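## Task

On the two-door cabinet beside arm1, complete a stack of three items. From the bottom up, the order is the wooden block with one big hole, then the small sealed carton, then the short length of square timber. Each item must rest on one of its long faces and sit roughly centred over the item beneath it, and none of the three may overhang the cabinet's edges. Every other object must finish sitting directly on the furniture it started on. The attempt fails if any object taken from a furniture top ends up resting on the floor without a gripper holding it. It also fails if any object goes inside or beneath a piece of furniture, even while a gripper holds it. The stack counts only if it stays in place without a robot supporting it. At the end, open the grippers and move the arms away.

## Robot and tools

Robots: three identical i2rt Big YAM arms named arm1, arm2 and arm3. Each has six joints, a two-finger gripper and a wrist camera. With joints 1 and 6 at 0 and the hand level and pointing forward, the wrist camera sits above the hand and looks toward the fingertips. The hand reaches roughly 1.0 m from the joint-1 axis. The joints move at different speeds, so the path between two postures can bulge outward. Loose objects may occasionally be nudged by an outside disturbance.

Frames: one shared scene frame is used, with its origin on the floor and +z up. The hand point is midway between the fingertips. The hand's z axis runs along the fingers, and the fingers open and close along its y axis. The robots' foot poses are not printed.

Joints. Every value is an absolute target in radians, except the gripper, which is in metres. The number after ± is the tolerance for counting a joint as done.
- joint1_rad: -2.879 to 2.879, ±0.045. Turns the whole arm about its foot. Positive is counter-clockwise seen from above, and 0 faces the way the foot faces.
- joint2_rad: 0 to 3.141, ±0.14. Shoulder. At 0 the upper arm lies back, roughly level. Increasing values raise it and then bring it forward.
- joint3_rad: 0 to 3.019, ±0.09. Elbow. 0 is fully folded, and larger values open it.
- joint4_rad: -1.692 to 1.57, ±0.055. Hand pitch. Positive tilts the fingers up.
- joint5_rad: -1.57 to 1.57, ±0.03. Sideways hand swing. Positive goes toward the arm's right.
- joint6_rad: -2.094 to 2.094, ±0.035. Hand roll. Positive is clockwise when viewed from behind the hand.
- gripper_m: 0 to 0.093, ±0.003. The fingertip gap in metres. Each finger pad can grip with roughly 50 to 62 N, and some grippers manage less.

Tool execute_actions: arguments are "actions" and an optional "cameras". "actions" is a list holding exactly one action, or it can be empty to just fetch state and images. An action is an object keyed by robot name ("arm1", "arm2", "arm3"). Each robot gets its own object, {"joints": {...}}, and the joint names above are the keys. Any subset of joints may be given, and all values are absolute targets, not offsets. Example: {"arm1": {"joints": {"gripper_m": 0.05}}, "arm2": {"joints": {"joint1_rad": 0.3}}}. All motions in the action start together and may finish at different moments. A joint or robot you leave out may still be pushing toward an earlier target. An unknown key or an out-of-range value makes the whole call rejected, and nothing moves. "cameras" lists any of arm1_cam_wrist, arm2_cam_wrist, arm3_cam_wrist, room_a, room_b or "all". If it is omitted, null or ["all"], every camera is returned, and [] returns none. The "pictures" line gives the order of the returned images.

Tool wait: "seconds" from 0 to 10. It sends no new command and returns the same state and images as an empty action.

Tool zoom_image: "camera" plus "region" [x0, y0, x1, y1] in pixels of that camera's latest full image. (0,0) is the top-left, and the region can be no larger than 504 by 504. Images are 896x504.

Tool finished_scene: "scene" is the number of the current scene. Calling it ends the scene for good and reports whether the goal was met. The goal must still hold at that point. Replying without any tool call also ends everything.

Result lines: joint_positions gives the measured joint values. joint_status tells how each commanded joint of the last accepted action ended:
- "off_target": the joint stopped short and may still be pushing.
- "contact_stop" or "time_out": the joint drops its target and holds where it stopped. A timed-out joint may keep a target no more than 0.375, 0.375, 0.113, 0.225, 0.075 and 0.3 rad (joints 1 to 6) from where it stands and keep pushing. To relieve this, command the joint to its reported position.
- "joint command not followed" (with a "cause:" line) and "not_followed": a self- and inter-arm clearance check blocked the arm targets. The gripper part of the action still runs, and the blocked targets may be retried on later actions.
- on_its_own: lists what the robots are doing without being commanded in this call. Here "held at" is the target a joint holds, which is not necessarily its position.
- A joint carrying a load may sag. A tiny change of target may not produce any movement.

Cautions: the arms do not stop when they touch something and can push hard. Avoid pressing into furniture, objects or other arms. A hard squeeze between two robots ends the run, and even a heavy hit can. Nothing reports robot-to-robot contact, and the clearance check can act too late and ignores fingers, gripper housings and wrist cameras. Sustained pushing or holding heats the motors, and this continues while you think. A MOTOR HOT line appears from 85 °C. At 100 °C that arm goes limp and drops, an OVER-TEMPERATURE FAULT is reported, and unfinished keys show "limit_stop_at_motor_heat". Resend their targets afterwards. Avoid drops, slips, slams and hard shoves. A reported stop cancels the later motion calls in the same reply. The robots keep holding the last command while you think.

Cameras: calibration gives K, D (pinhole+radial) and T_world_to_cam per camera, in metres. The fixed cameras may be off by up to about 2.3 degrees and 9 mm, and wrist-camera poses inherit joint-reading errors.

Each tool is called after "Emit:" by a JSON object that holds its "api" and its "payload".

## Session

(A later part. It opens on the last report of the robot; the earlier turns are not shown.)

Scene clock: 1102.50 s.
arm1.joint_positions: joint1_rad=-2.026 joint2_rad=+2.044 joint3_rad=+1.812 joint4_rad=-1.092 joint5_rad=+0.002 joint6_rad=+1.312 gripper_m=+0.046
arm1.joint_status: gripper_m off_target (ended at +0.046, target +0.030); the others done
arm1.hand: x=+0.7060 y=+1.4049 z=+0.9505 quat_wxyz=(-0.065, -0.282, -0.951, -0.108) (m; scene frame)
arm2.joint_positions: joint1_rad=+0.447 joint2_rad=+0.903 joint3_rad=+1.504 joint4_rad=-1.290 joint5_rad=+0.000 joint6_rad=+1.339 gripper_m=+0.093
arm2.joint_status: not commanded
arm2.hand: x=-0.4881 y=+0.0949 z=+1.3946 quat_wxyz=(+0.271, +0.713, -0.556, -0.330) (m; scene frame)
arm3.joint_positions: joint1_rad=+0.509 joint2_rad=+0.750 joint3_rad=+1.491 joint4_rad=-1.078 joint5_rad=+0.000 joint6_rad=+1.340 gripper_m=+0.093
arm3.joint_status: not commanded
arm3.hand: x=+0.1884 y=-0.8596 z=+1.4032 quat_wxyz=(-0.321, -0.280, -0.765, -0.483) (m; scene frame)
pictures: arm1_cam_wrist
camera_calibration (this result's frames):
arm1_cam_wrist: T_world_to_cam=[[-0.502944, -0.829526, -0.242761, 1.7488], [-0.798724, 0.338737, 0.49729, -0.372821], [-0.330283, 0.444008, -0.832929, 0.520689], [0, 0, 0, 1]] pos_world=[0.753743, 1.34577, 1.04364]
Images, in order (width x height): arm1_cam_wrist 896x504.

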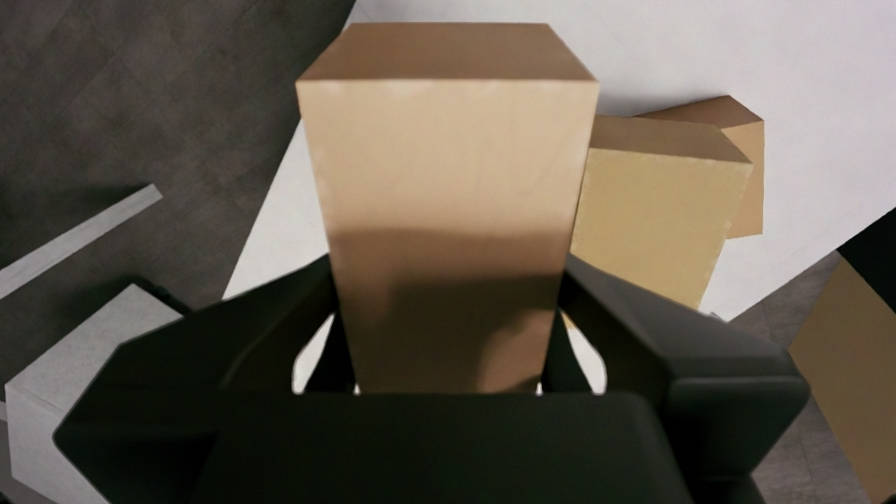

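Emit:
{"api": "execute_actions", "payload": {"actions": [{"arm1":{"joints":{"joint2_rad":1.975,"joint4_rad":-1.269,"gripper_m":0.03}}}], "cameras": []}}

Emit:
{"api": "execute_actions", "payload": {"actions": [{"arm1":{"joints":{"joint3_rad":1.756,"gripper_m":0.03}}}], "cameras": ["arm1_cam_wrist","room_b"]}}

Scene clock: 1159.73 s.
arm1.joint_positions: joint1_rad=-2.026 joint2_rad=+2.021 joint3_rad=+1.812 joint4_rad=-1.254 joint5_rad=+0.002 joint6_rad=+1.312 gripper_m=+0.046
arm1.joint_status: gripper_m off_target (ended at +0.046, target +0.030); the others done
arm1.hand: x=+0.6773 y=+1.3789 z=+0.9578 quat_wxyz=(-0.029, -0.283, -0.957, -0.049) (m; scene frame)
arm2.joint_positions: joint1_rad=+0.447 joint2_rad=+0.903 joint3_rad=+1.504 joint4_rad=-1.290 joint5_rad=+0.000 joint6_rad=+1.339 gripper_m=+0.093
arm2.joint_status: not commanded
arm2.hand: x=-0.4881 y=+0.0949 z=+1.3946 quat_wxyz=(+0.271, +0.713, -0.556, -0.330) (m; scene frame)
arm3.joint_positions: joint1_rad=+0.509 joint2_rad=+0.750 joint3_rad=+1.491 joint4_rad=-1.078 joint5_rad=+0.000 joint6_rad=+1.340 gripper_m=+0.093
arm3.joint_status: not commanded
arm3.hand: x=+0.1884 y=-0.8596 z=+1.4032 quat_wxyz=(-0.321, -0.280, -0.765, -0.483) (m; scene frame)
pictures: none
No camera images: the call's "cameras" was empty. Leave "cameras" out to get every camera's image.

Scene clock: 1160.43 s.
arm1.joint_positions: joint1_rad=-2.026 joint2_rad=+2.014 joint3_rad=+1.746 joint4_rad=-1.256 joint5_rad=+0.002 joint6_rad=+1.312 gripper_m=+0.046
arm1.joint_status: gripper_m off_target (ended at +0.046, target +0.030); the others done
arm1.hand: x=+0.6607 y=+1.3639 z=+0.9366 quat_wxyz=(-0.014, -0.284, -0.959, -0.023) (m; scene frame)
arm2.joint_positions: joint1_rad=+0.447 joint2_rad=+0.903 joint3_rad=+1.504 joint4_rad=-1.290 joint5_rad=+0.000 joint6_rad=+1.339 gripper_m=+0.093
arm2.joint_status: not commanded
arm2.hand: x=-0.4881 y=+0.0949 z=+1.3946 quat_wxyz=(+0.271, +0.713, -0.556, -0.330) (m; scene frame)
arm3.joint_positions: joint1_rad=+0.509 joint2_rad=+0.750 joint3_rad=+1.491 joint4_rad=-1.078 joint5_rad=+0.000 joint6_rad=+1.340 gripper_m=+0.093
arm3.joint_status: not commanded
arm3.hand: x=+0.1884 y=-0.8596 z=+1.4032 quat_wxyz=(-0.321, -0.280, -0.765, -0.483) (m; scene frame)
pictures: arm1_cam_wrist, room_b
camera_calibration (this result's frames):
arm1_cam_wrist: T_world_to_cam=[[-0.524442, -0.849752, -0.0536861, 1.55335], [-0.720572, 0.409359, 0.559644, -0.594535], [-0.453582, 0.332186, -0.826992, 0.740775], [0, 0, 0, 1]] pos_world=[0.72224, 1.31727, 1.02874]
Images, in order (width x height): arm1_cam_wrist 896x504, room_b 896x504.

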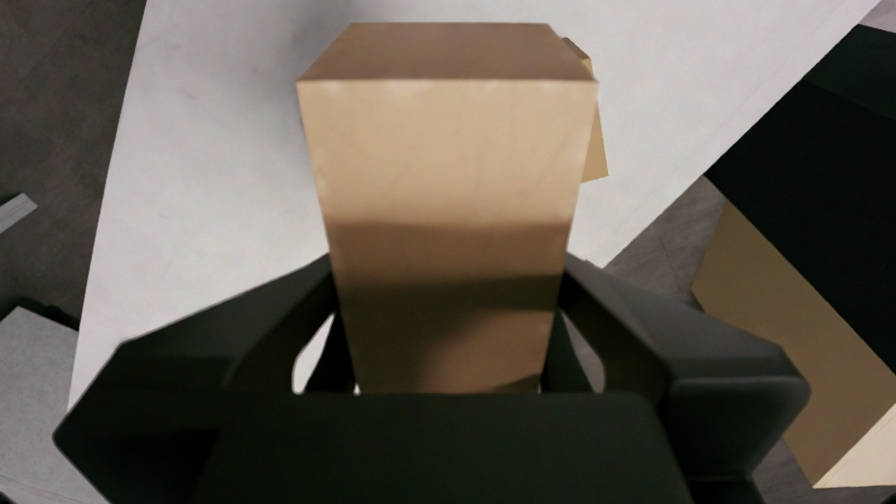

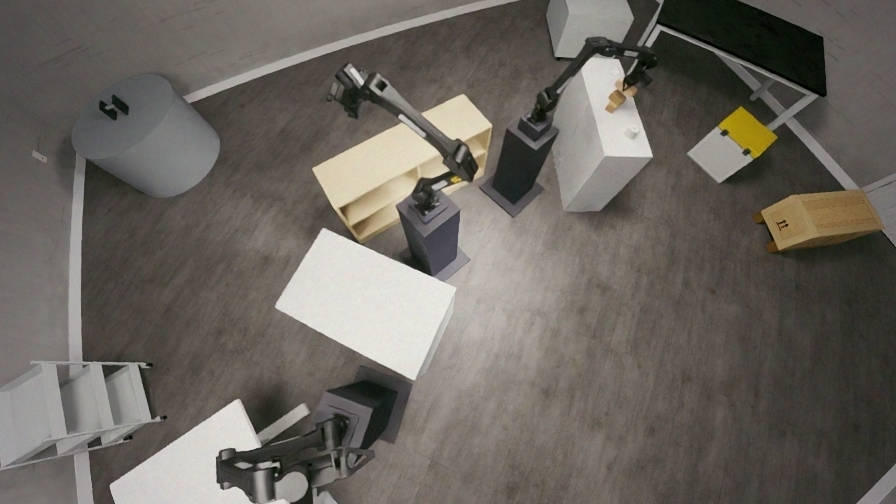

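Emit:
{"api": "execute_actions", "payload": {"actions": [{"arm1":{"joints":{"joint2_rad":2.055,"gripper_m":0.03}}}], "cameras": ["arm1_cam_wrist"]}}

Scene clock: 1168.53 s.
arm1.joint_positions: joint1_rad=-2.026 joint2_rad=+2.050 joint3_rad=+1.746 joint4_rad=-1.256 joint5_rad=+0.002 joint6_rad=+1.312 gripper_m=+0.046
arm1.joint_status: gripper_m off_target (ended at +0.046, target +0.030); the others done
arm1.hand: x=+0.6596 y=+1.3630 z=+0.9145 quat_wxyz=(-0.004, -0.284, -0.959, -0.007) (m; scene frame)
arm2.joint_positions: joint1_rad=+0.447 joint2_rad=+0.903 joint3_rad=+1.504 joint4_rad=-1.290 joint5_rad=+0.000 joint6_rad=+1.339 gripper_m=+0.093
arm2.joint_status: not commanded
arm2.hand: x=-0.4881 y=+0.0949 z=+1.3946 quat_wxyz=(+0.271, +0.713, -0.556, -0.330) (m; scene frame)
arm3.joint_positions: joint1_rad=+0.509 joint2_rad=+0.750 joint3_rad=+1.491 joint4_rad=-1.078 joint5_rad=+0.000 joint6_rad=+1.340 gripper_m=+0.093
arm3.joint_status: not commanded
arm3.hand: x=+0.1884 y=-0.8596 z=+1.4032 quat_wxyz=(-0.321, -0.280, -0.765, -0.483) (m; scene frame)
pictures: arm1_cam_wrist
camera_calibration (this result's frames):
arm1_cam_wrist: T_world_to_cam=[[-0.525332, -0.850695, -0.0185273, 1.52047], [-0.705308, 0.423164, 0.568747, -0.61982], [-0.47599, 0.311849, -0.822304, 0.760516], [0, 0, 0, 1]] pos_world=[0.723585, 1.31858, 1.00607]
Images, in order (width x height): arm1_cam_wrist 896x504.

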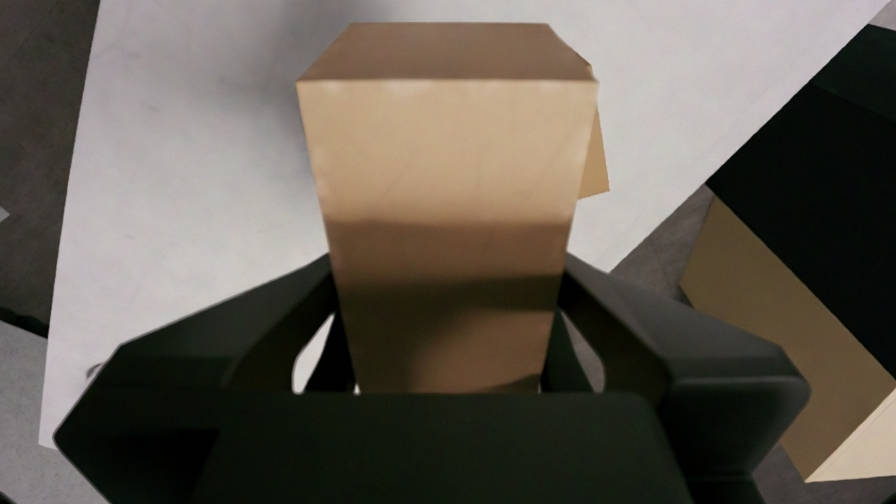

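Emit:
{"api": "execute_actions", "payload": {"actions": [{"arm1":{"joints":{"joint2_rad":2.085,"gripper_m":0.03}}}], "cameras": ["arm1_cam_wrist"]}}

Scene clock: 1173.40 s.
arm1.joint_positions: joint1_rad=-2.026 joint2_rad=+2.076 joint3_rad=+1.746 joint4_rad=-1.256 joint5_rad=+0.001 joint6_rad=+1.313 gripper_m=+0.046
arm1.joint_status: gripper_m off_target (ended at +0.046, target +0.030); the others done
arm1.hand: x=+0.6582 y=+1.3622 z=+0.8991 quat_wxyz=(+0.003, -0.284, -0.959, +0.003) (m; scene frame)
arm2.joint_positions: joint1_rad=+0.447 joint2_rad=+0.903 joint3_rad=+1.504 joint4_rad=-1.290 joint5_rad=+0.000 joint6_rad=+1.339 gripper_m=+0.093
arm2.joint_status: not commanded
arm2.hand: x=-0.4881 y=+0.0949 z=+1.3946 quat_wxyz=(+0.271, +0.713, -0.556, -0.330) (m; scene frame)
arm3.joint_positions: joint1_rad=+0.509 joint2_rad=+0.750 joint3_rad=+1.491 joint4_rad=-1.078 joint5_rad=+0.000 joint6_rad=+1.340 gripper_m=+0.093
arm3.joint_status: not commanded
arm3.hand: x=+0.1884 y=-0.8596 z=+1.4032 quat_wxyz=(-0.321, -0.280, -0.765, -0.483) (m; scene frame)
pictures: arm1_cam_wrist
camera_calibration (this result's frames):
arm1_cam_wrist: T_world_to_cam=[[-0.526042, -0.85044, 0.00560764, 1.49722], [-0.693591, 0.43282, 0.575846, -0.638928], [-0.49215, 0.29903, -0.817539, 0.771299], [0, 0, 0, 1]] pos_world=[0.724043, 1.3192, 0.990096]
Images, in order (width x height): arm1_cam_wrist 896x504.

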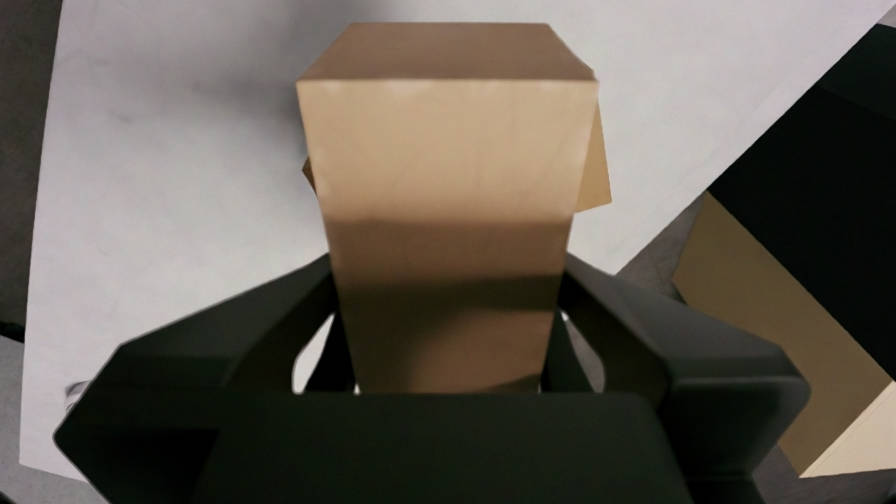

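Emit:
{"api": "execute_actions", "payload": {"actions": [{"arm1":{"joints":{"joint2_rad":2.108,"gripper_m":0.03}}}], "cameras": ["arm1_cam_wrist","room_a"]}}

Scene clock: 1177.73 s.
arm1.joint_positions: joint1_rad=-2.026 joint2_rad=+2.077 joint3_rad=+1.746 joint4_rad=-1.256 joint5_rad=+0.001 joint6_rad=+1.313 gripper_m=+0.046
arm1.joint_status: gripper_m off_target (ended at +0.046, target +0.030); the others done
arm1.hand: x=+0.6582 y=+1.3621 z=+0.8986 quat_wxyz=(+0.003, -0.284, -0.959, +0.003) (m; scene frame)
arm2.joint_positions: joint1_rad=+0.447 joint2_rad=+0.903 joint3_rad=+1.504 joint4_rad=-1.290 joint5_rad=+0.000 joint6_rad=+1.339 gripper_m=+0.093
arm2.joint_status: not commanded
arm2.hand: x=-0.4881 y=+0.0949 z=+1.3946 quat_wxyz=(+0.271, +0.713, -0.556, -0.330) (m; scene frame)
arm3.joint_positions: joint1_rad=+0.509 joint2_rad=+0.750 joint3_rad=+1.491 joint4_rad=-1.078 joint5_rad=+0.000 joint6_rad=+1.340 gripper_m=+0.093
arm3.joint_status: not commanded
arm3.hand: x=+0.1884 y=-0.8596 z=+1.4032 quat_wxyz=(-0.321, -0.280, -0.765, -0.483) (m; scene frame)
pictures: arm1_cam_wrist, room_a
camera_calibration (this result's frames):
arm1_cam_wrist: T_world_to_cam=[[-0.526037, -0.850438, 0.0063408, 1.49651], [-0.693266, 0.433113, 0.576016, -0.639443], [-0.492612, 0.29861, -0.817414, 0.771679], [0, 0, 0, 1]] pos_world=[0.724056, 1.31921, 0.989622]
Images, in order (width x height): arm1_cam_wrist 896x504, room_a 896x504.

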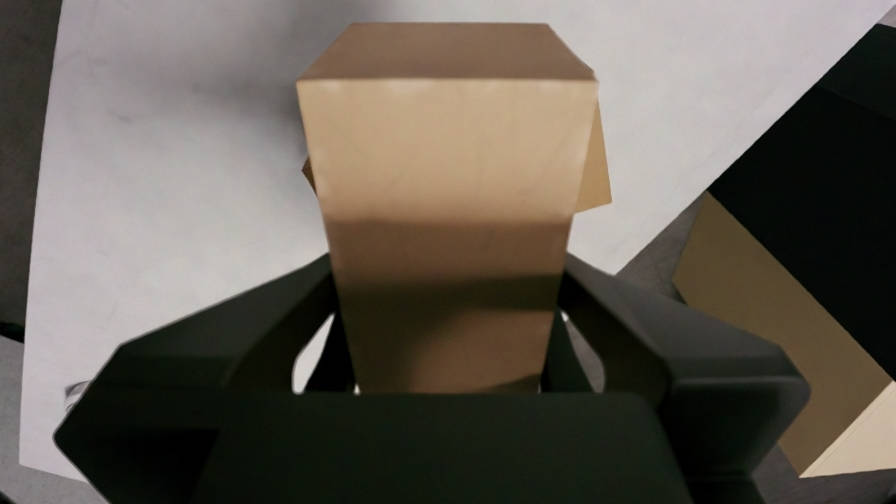

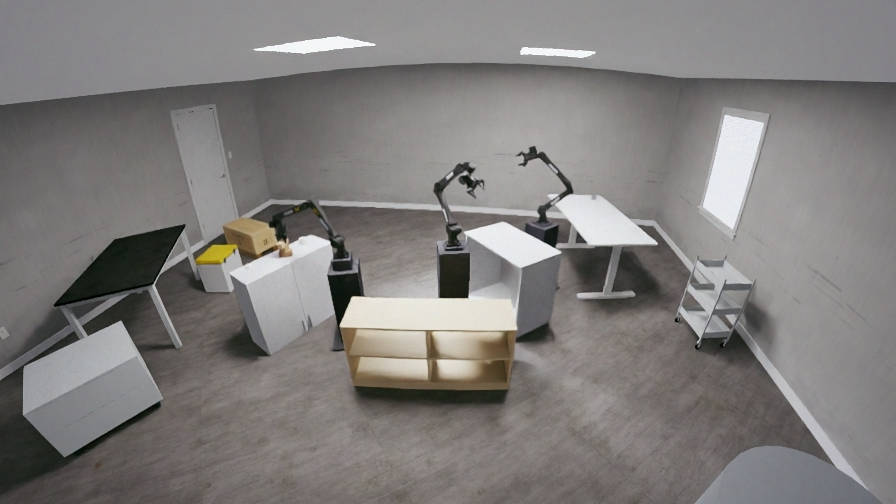

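Emit:
{"api": "zoom_image", "payload": {"camera": "room_a", "region": [255, 215, 325, 270]}}

Emit:
{"api": "execute_actions", "payload": {"actions": [{"arm1":{"joints":{"joint2_rad":2.125,"gripper_m":0.03}}}], "cameras": ["arm1_cam_wrist","room_a","room_b"]}}

Region (255, 215, 325, 270) of room_a's 896x504 image, scaled by 7.200, with more detail than that image has; it fills the top 396 rows of this view, and the rest is white.

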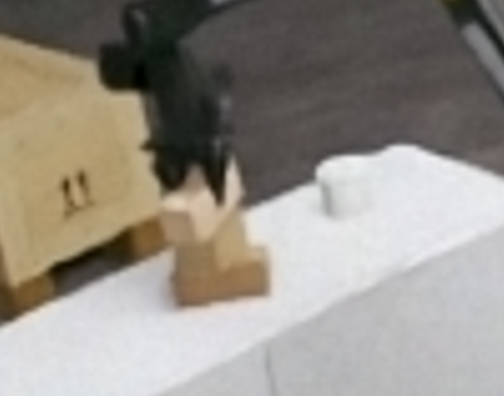

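Scene clock: 1185.53 s.
arm1.joint_positions: joint1_rad=-2.026 joint2_rad=+2.078 joint3_rad=+1.746 joint4_rad=-1.256 joint5_rad=+0.000 joint6_rad=+1.313 gripper_m=+0.046
arm1.joint_status: gripper_m off_target (ended at +0.046, target +0.030); the others done
arm1.hand: x=+0.6580 y=+1.3622 z=+0.8977 quat_wxyz=(+0.004, -0.284, -0.959, +0.004) (m; scene frame)
arm2.joint_positions: joint1_rad=+0.447 joint2_rad=+0.903 joint3_rad=+1.504 joint4_rad=-1.290 joint5_rad=+0.000 joint6_rad=+1.339 gripper_m=+0.093
arm2.joint_status: not commanded
arm2.hand: x=-0.4881 y=+0.0949 z=+1.3946 quat_wxyz=(+0.271, +0.713, -0.556, -0.330) (m; scene frame)
arm3.joint_positions: joint1_rad=+0.509 joint2_rad=+0.750 joint3_rad=+1.491 joint4_rad=-1.078 joint5_rad=+0.000 joint6_rad=+1.340 gripper_m=+0.093
arm3.joint_status: not commanded
arm3.hand: x=+0.1884 y=-0.8596 z=+1.4032 quat_wxyz=(-0.321, -0.280, -0.765, -0.483) (m; scene frame)
pictures: arm1_cam_wrist, room_a, room_b
camera_calibration (this result's frames):
arm1_cam_wrist: T_world_to_cam=[[-0.52603, -0.850433, 0.00749052, 1.49543], [-0.692168, 0.433221, 0.577255, -0.641076], [-0.494162, 0.298469, -0.81653, 0.771222], [0, 0, 0, 1]] pos_world=[0.724017, 1.31931, 0.988588]
Images, in order (width x height): arm1_cam_wrist 896x504, room_a 896x504, room_b 896x504.

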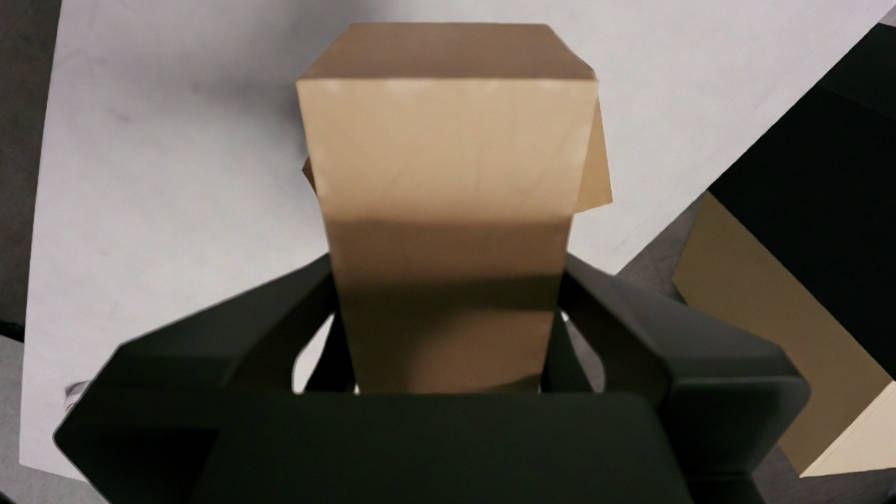

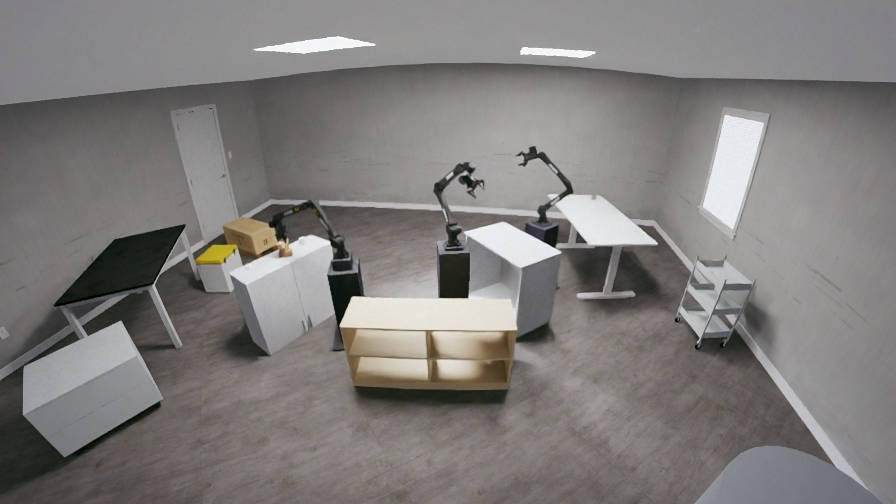

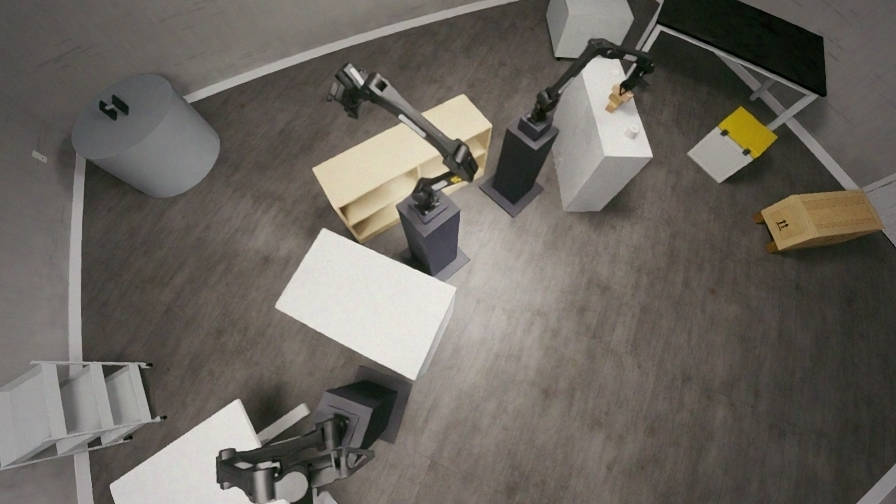

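Emit:
{"api": "execute_actions", "payload": {"actions": [{"arm1":{"joints":{"joint2_rad":2.075}}}], "cameras": []}}

Emit:
{"api": "execute_actions", "payload": {"actions": [{"arm1":{"joints":{"gripper_m":0.093}}}], "cameras": ["arm1_cam_wrist","room_a"]}}

Scene clock: 1197.40 s.
arm1.joint_positions: joint1_rad=-2.026 joint2_rad=+2.078 joint3_rad=+1.746 joint4_rad=-1.256 joint5_rad=+0.000 joint6_rad=+1.313 gripper_m=+0.046
arm1.joint_status: all done
arm1.hand: x=+0.6580 y=+1.3622 z=+0.8977 quat_wxyz=(+0.004, -0.284, -0.959, +0.004) (m; scene frame)
arm2.joint_positions: joint1_rad=+0.447 joint2_rad=+0.903 joint3_rad=+1.504 joint4_rad=-1.290 joint5_rad=+0.000 joint6_rad=+1.339 gripper_m=+0.093
arm2.joint_status: not commanded
arm2.hand: x=-0.4881 y=+0.0949 z=+1.3946 quat_wxyz=(+0.271, +0.713, -0.556, -0.330) (m; scene frame)
arm3.joint_positions: joint1_rad=+0.509 joint2_rad=+0.750 joint3_rad=+1.491 joint4_rad=-1.078 joint5_rad=+0.000 joint6_rad=+1.340 gripper_m=+0.093
arm3.joint_status: not commanded
arm3.hand: x=+0.1884 y=-0.8596 z=+1.4032 quat_wxyz=(-0.321, -0.280, -0.765, -0.483) (m; scene frame)
pictures: none
No camera images: the call's "cameras" was empty. Leave "cameras" out to get every camera's image.

Scene clock: 1198.10 s.
arm1.joint_positions: joint1_rad=-2.026 joint2_rad=+2.078 joint3_rad=+1.746 joint4_rad=-1.256 joint5_rad=+0.000 joint6_rad=+1.313 gripper_m=+0.093
arm1.joint_status: all done
arm1.hand: x=+0.6580 y=+1.3622 z=+0.8977 quat_wxyz=(+0.004, -0.284, -0.959, +0.004) (m; scene frame)
arm2.joint_positions: joint1_rad=+0.447 joint2_rad=+0.903 joint3_rad=+1.504 joint4_rad=-1.290 joint5_rad=+0.000 joint6_rad=+1.339 gripper_m=+0.093
arm2.joint_status: not commanded
arm2.hand: x=-0.4881 y=+0.0949 z=+1.3946 quat_wxyz=(+0.271, +0.713, -0.556, -0.330) (m; scene frame)
arm3.joint_positions: joint1_rad=+0.509 joint2_rad=+0.750 joint3_rad=+1.491 joint4_rad=-1.078 joint5_rad=+0.000 joint6_rad=+1.340 gripper_m=+0.093
arm3.joint_status: not commanded
arm3.hand: x=+0.1884 y=-0.8596 z=+1.4032 quat_wxyz=(-0.321, -0.280, -0.765, -0.483) (m; scene frame)
pictures: arm1_cam_wrist, room_a
camera_calibration (this result's frames):
arm1_cam_wrist: T_world_to_cam=[[-0.526354, -0.850232, 0.00749287, 1.49537], [-0.692004, 0.433487, 0.577252, -0.641544], [-0.494046, 0.298654, -0.816532, 0.770895], [0, 0, 0, 1]] pos_world=[0.724001, 1.31928, 0.988589]
Images, in order (width x height): arm1_cam_wrist 896x504, room_a 896x504.

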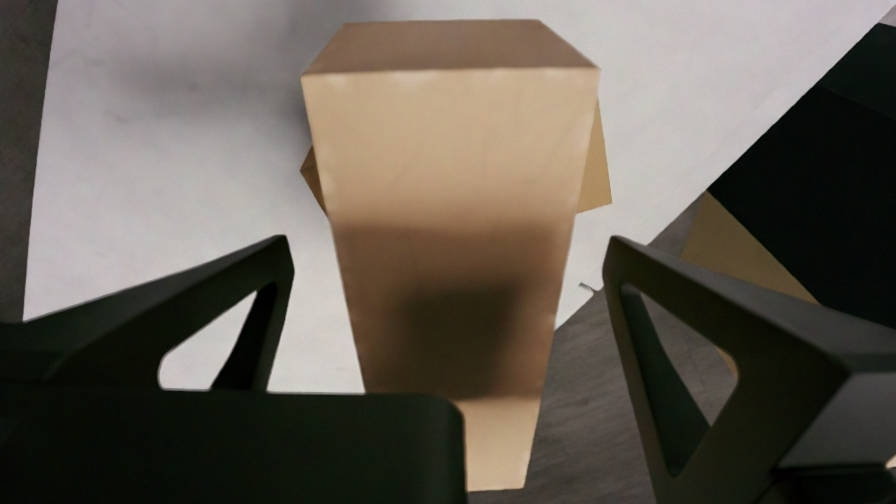

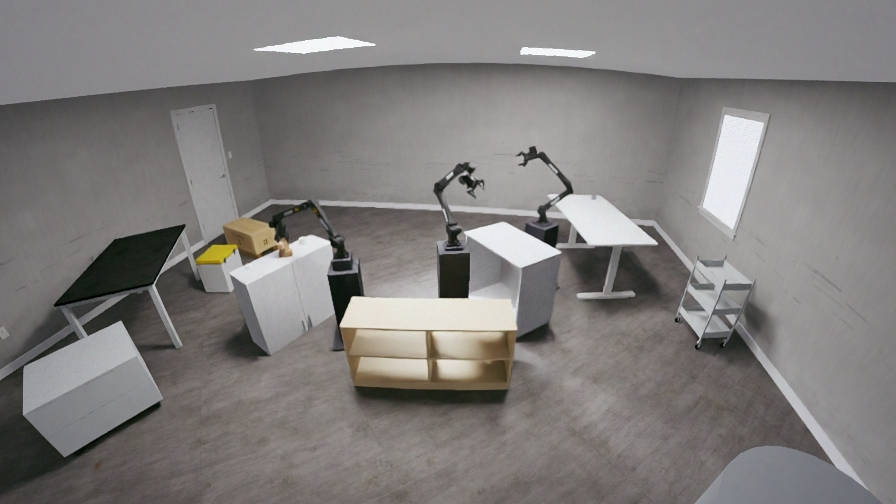

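Emit:
{"api": "execute_actions", "payload": {"actions": [{"arm1":{"joints":{"joint2_rad":1.8}}}], "cameras": ["arm1_cam_wrist"]}}

Scene clock: 1207.40 s.
arm1.joint_positions: joint1_rad=-2.026 joint2_rad=+1.786 joint3_rad=+1.741 joint4_rad=-1.256 joint5_rad=+0.000 joint6_rad=+1.313 gripper_m=+0.093
arm1.joint_status: all done
arm1.hand: x=+0.6530 y=+1.3571 z=+1.0715 quat_wxyz=(-0.070, -0.282, -0.950, -0.118) (m; scene frame)
arm2.joint_positions: joint1_rad=+0.447 joint2_rad=+0.903 joint3_rad=+1.504 joint4_rad=-1.290 joint5_rad=+0.000 joint6_rad=+1.339 gripper_m=+0.093
arm2.joint_status: not commanded
arm2.hand: x=-0.4881 y=+0.0949 z=+1.3946 quat_wxyz=(+0.271, +0.713, -0.556, -0.330) (m; scene frame)
arm3.joint_positions: joint1_rad=+0.509 joint2_rad=+0.750 joint3_rad=+1.491 joint4_rad=-1.078 joint5_rad=+0.000 joint6_rad=+1.340 gripper_m=+0.093
arm3.joint_status: not commanded
arm3.hand: x=+0.1884 y=-0.8596 z=+1.4032 quat_wxyz=(-0.321, -0.280, -0.765, -0.483) (m; scene frame)
pictures: arm1_cam_wrist
camera_calibration (this result's frames):
arm1_cam_wrist: T_world_to_cam=[[-0.499522, -0.824847, -0.264773, 1.72682], [-0.805991, 0.330464, 0.491093, -0.436465], [-0.317578, 0.458716, -0.829894, 0.593719], [0, 0, 0, 1]] pos_world=[0.699348, 1.29625, 1.16428]
Images, in order (width x height): arm1_cam_wrist 896x504.

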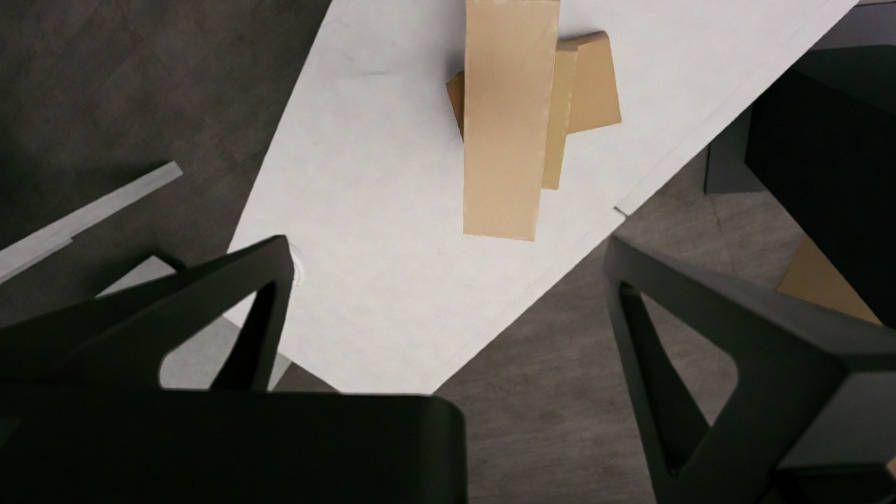

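Emit:
{"api": "zoom_image", "payload": {"camera": "arm1_cam_wrist", "region": [400, 0, 660, 260]}}

Region (400, 0, 660, 260) of arm1_cam_wrist's 896x504 image, scaled by 1.938, with more detail than that image has.

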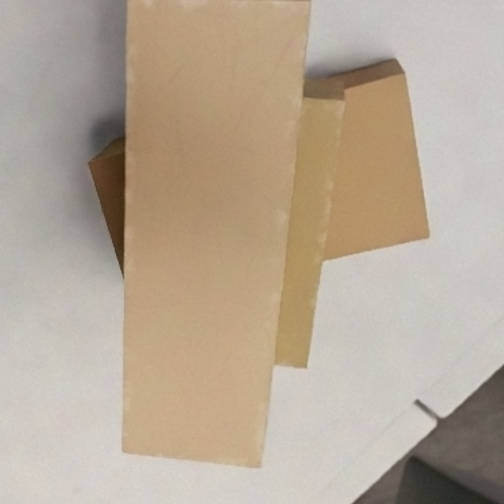

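Emit:
{"api": "execute_actions", "payload": {"actions": [{"arm1":{"joints":{"joint2_rad":1.5,"joint4_rad":-1.4}}}]}}

Scene clock: 1224.00 s.
arm1.joint_positions: joint1_rad=-2.026 joint2_rad=+1.494 joint3_rad=+1.739 joint4_rad=-1.385 joint5_rad=+0.000 joint6_rad=+1.313 gripper_m=+0.093
arm1.joint_status: all done
arm1.hand: x=+0.5916 y=+1.3008 z=+1.2216 quat_wxyz=(-0.111, -0.278, -0.936, -0.186) (m; scene frame)
arm2.joint_positions: joint1_rad=+0.447 joint2_rad=+0.903 joint3_rad=+1.504 joint4_rad=-1.290 joint5_rad=+0.000 joint6_rad=+1.339 gripper_m=+0.093
arm2.joint_status: not commanded
arm2.hand: x=-0.4881 y=+0.0949 z=+1.3946 quat_wxyz=(+0.271, +0.713, -0.556, -0.330) (m; scene frame)
arm3.joint_positions: joint1_rad=+0.509 joint2_rad=+0.750 joint3_rad=+1.491 joint4_rad=-1.078 joint5_rad=+0.000 joint6_rad=+1.340 gripper_m=+0.093
arm3.joint_status: not commanded
arm3.hand: x=+0.1884 y=-0.8596 z=+1.4032 quat_wxyz=(-0.321, -0.280, -0.765, -0.483) (m; scene frame)
pictures: arm1_cam_wrist, arm2_cam_wrist, arm3_cam_wrist, room_a, room_b
camera_calibration (this result's frames):
arm1_cam_wrist: T_world_to_cam=[[-0.459489, -0.787985, -0.409816, 1.79509], [-0.860691, 0.281123, 0.424476, -0.363175], [-0.219272, 0.547767, -0.807385, 0.523159], [0, 0, 0, 1]] pos_world=[0.626957, 1.23003, 1.31221]
arm2_cam_wrist: T_world_to_cam=[[0.615344, 0.21483, -0.758419, 1.33916], [0.574597, -0.780905, 0.245, 0.0158909], [-0.53962, -0.586545, -0.603966, 0.760484], [0, 0, 0, 1]] pos_world=[-0.4228, 0.170775, 1.47106]
arm3_cam_wrist: T_world_to_cam=[[-0.103874, -0.376593, -0.920537, 0.985501], [-0.966873, 0.255213, 0.00469414, 0.397419], [0.233165, 0.89053, -0.390628, 1.39836], [0, 0, 0, 1]] pos_world=[0.160571, -0.975579, 1.45156]
Images, in order (width x height): arm1_cam_wrist 896x504, arm2_cam_wrist 896x504, arm3_cam_wrist 896x504, room_a 896x504, room_b 896x504.

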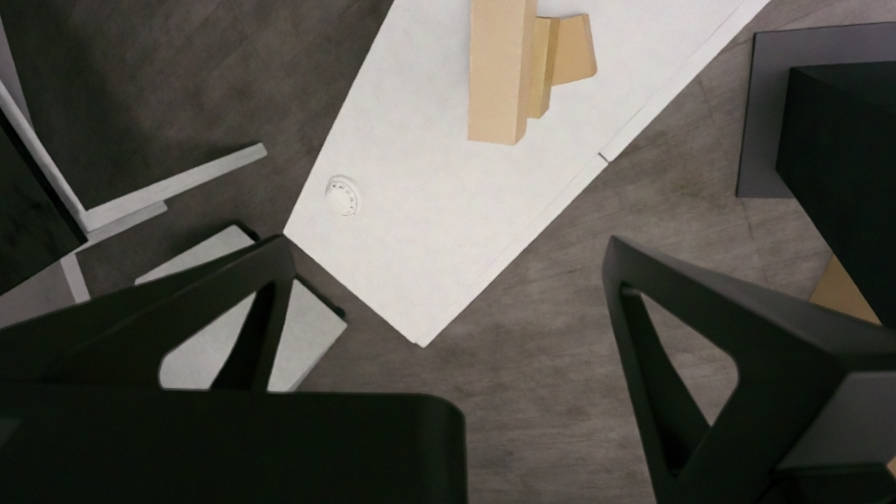

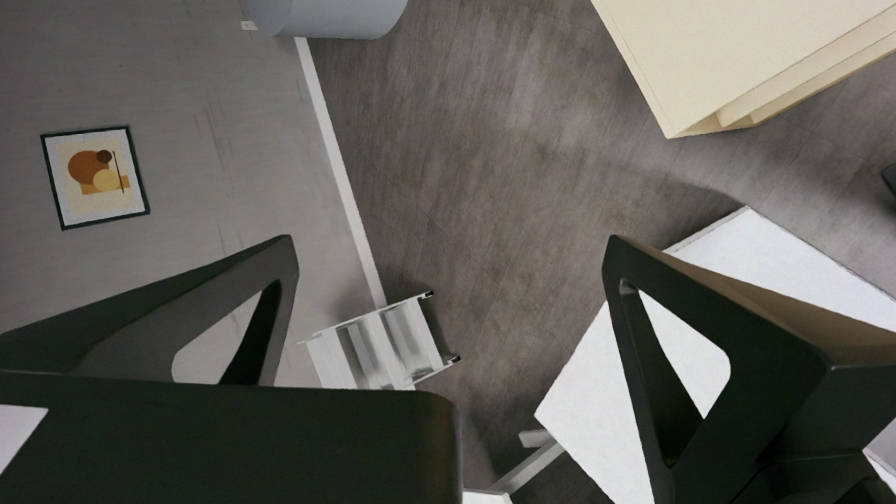

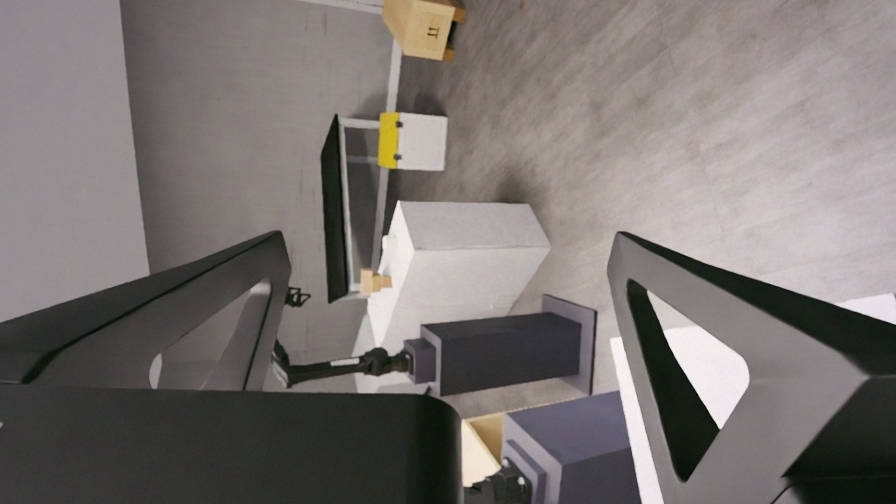

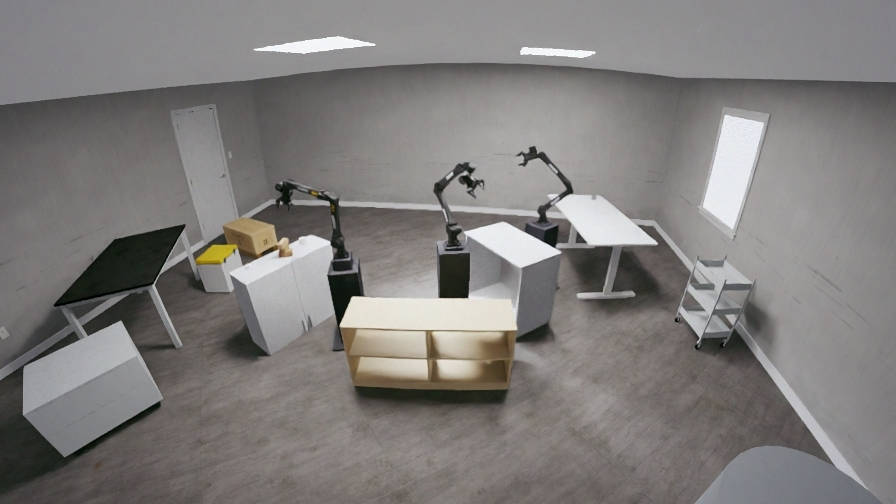

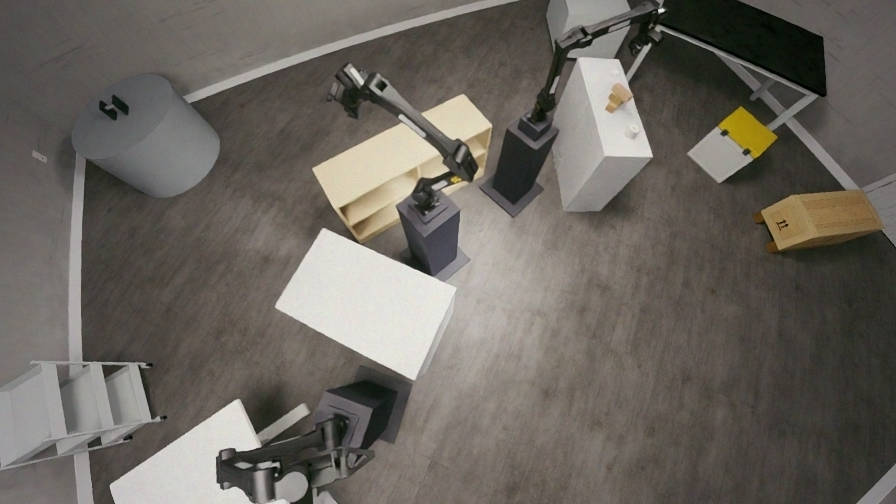

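Emit:
{"api": "execute_actions", "payload": {"actions": [{"arm1":{"joints":{"joint2_rad":1.05}}}], "cameras": ["arm1_cam_wrist","room_a","room_b"]}}

Scene clock: 1242.87 s.
arm1.joint_positions: joint1_rad=-2.026 joint2_rad=+1.060 joint3_rad=+1.752 joint4_rad=-1.386 joint5_rad=+0.000 joint6_rad=+1.313 gripper_m=+0.093
arm1.joint_status: all done
arm1.hand: x=+0.4767 y=+1.1959 z=+1.4182 quat_wxyz=(-0.220, -0.258, -0.867, -0.366) (m; scene frame)
arm2.joint_positions: joint1_rad=+0.447 joint2_rad=+0.903 joint3_rad=+1.504 joint4_rad=-1.290 joint5_rad=+0.000 joint6_rad=+1.339 gripper_m=+0.093
arm2.joint_status: not commanded
arm2.hand: x=-0.4881 y=+0.0949 z=+1.3946 quat_wxyz=(+0.271, +0.713, -0.556, -0.330) (m; scene frame)
arm3.joint_positions: joint1_rad=+0.509 joint2_rad=+0.750 joint3_rad=+1.491 joint4_rad=-1.078 joint5_rad=+0.000 joint6_rad=+1.340 gripper_m=+0.093
arm3.joint_status: not commanded
arm3.hand: x=+0.1884 y=-0.8596 z=+1.4032 quat_wxyz=(-0.321, -0.280, -0.765, -0.483) (m; scene frame)
pictures: arm1_cam_wrist, room_a, room_b
camera_calibration (this result's frames):
arm1_cam_wrist: T_world_to_cam=[[-0.267066, -0.612212, -0.744226, 1.91246], [-0.963377, 0.188922, 0.190298, -0.0246662], [0.0240978, 0.767792, -0.640246, 0.097948], [0, 0, 0, 1]] pos_world=[0.48463, 1.10029, 1.49071]
Images, in order (width x height): arm1_cam_wrist 896x504, room_a 896x504, room_b 896x504.

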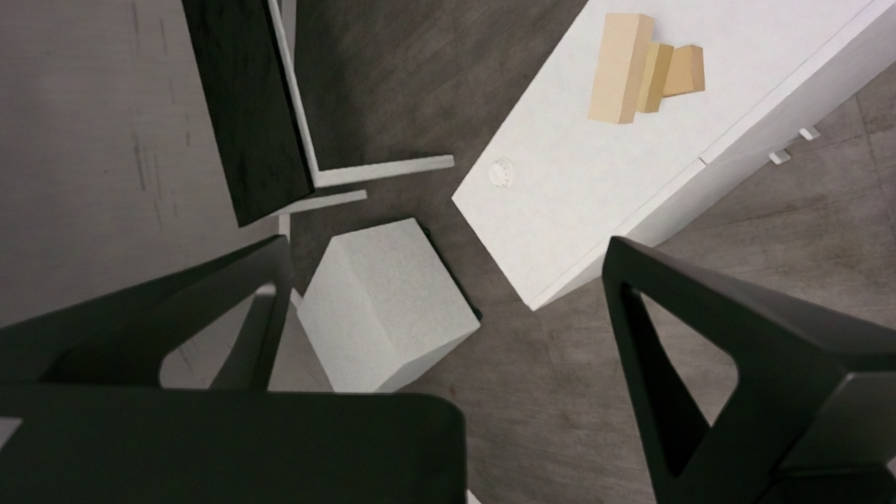

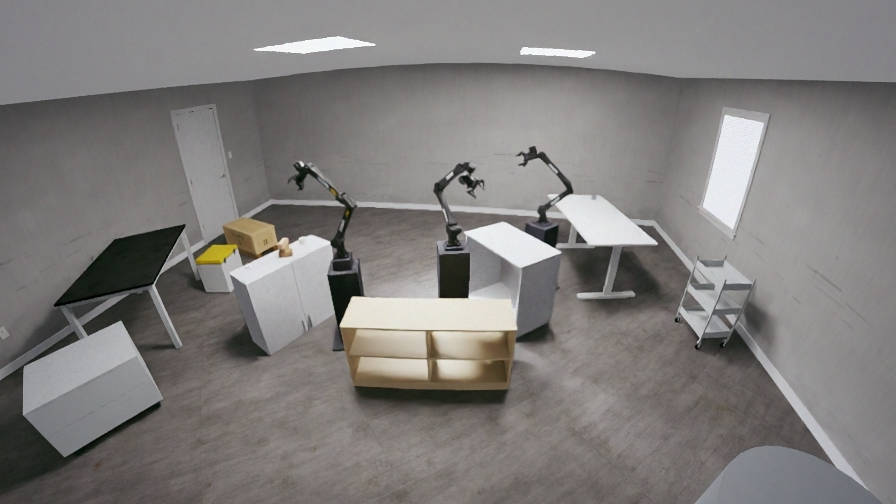

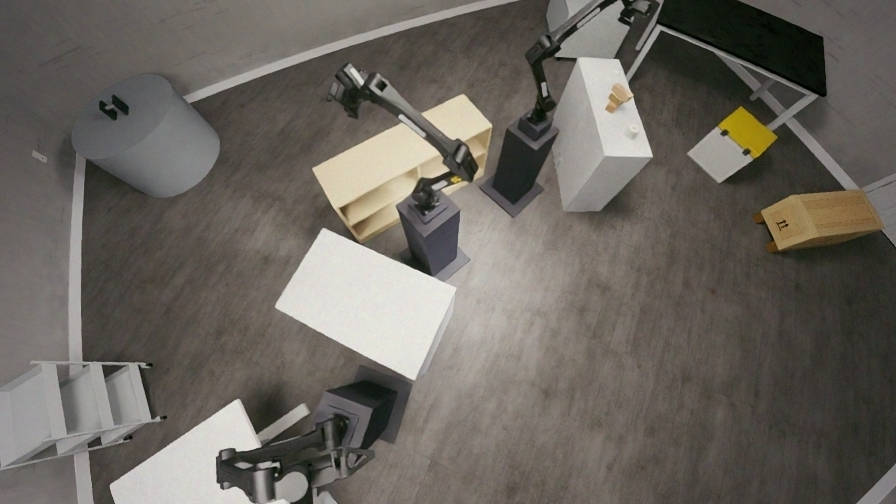

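Emit:
{"api": "zoom_image", "payload": {"camera": "arm1_cam_wrist", "region": [540, 0, 780, 160]}}

Region (540, 0, 780, 160) of arm1_cam_wrist's 896x504 image, scaled by 2.100, with more detail than that image has.

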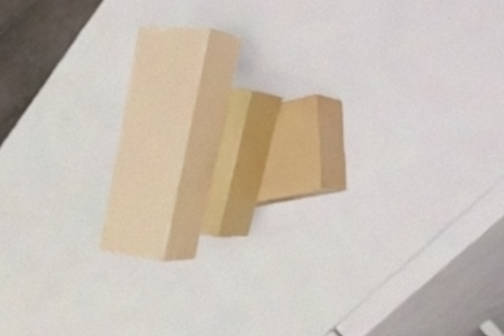

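The pile is in place: block on the bottom, carton on it, timber on top, centred and well inside the cabinet's edges. All arms are clear.

Emit:
{"api": "finished_scene", "payload": {"scene": 2}}

The scene is finished: the task was done.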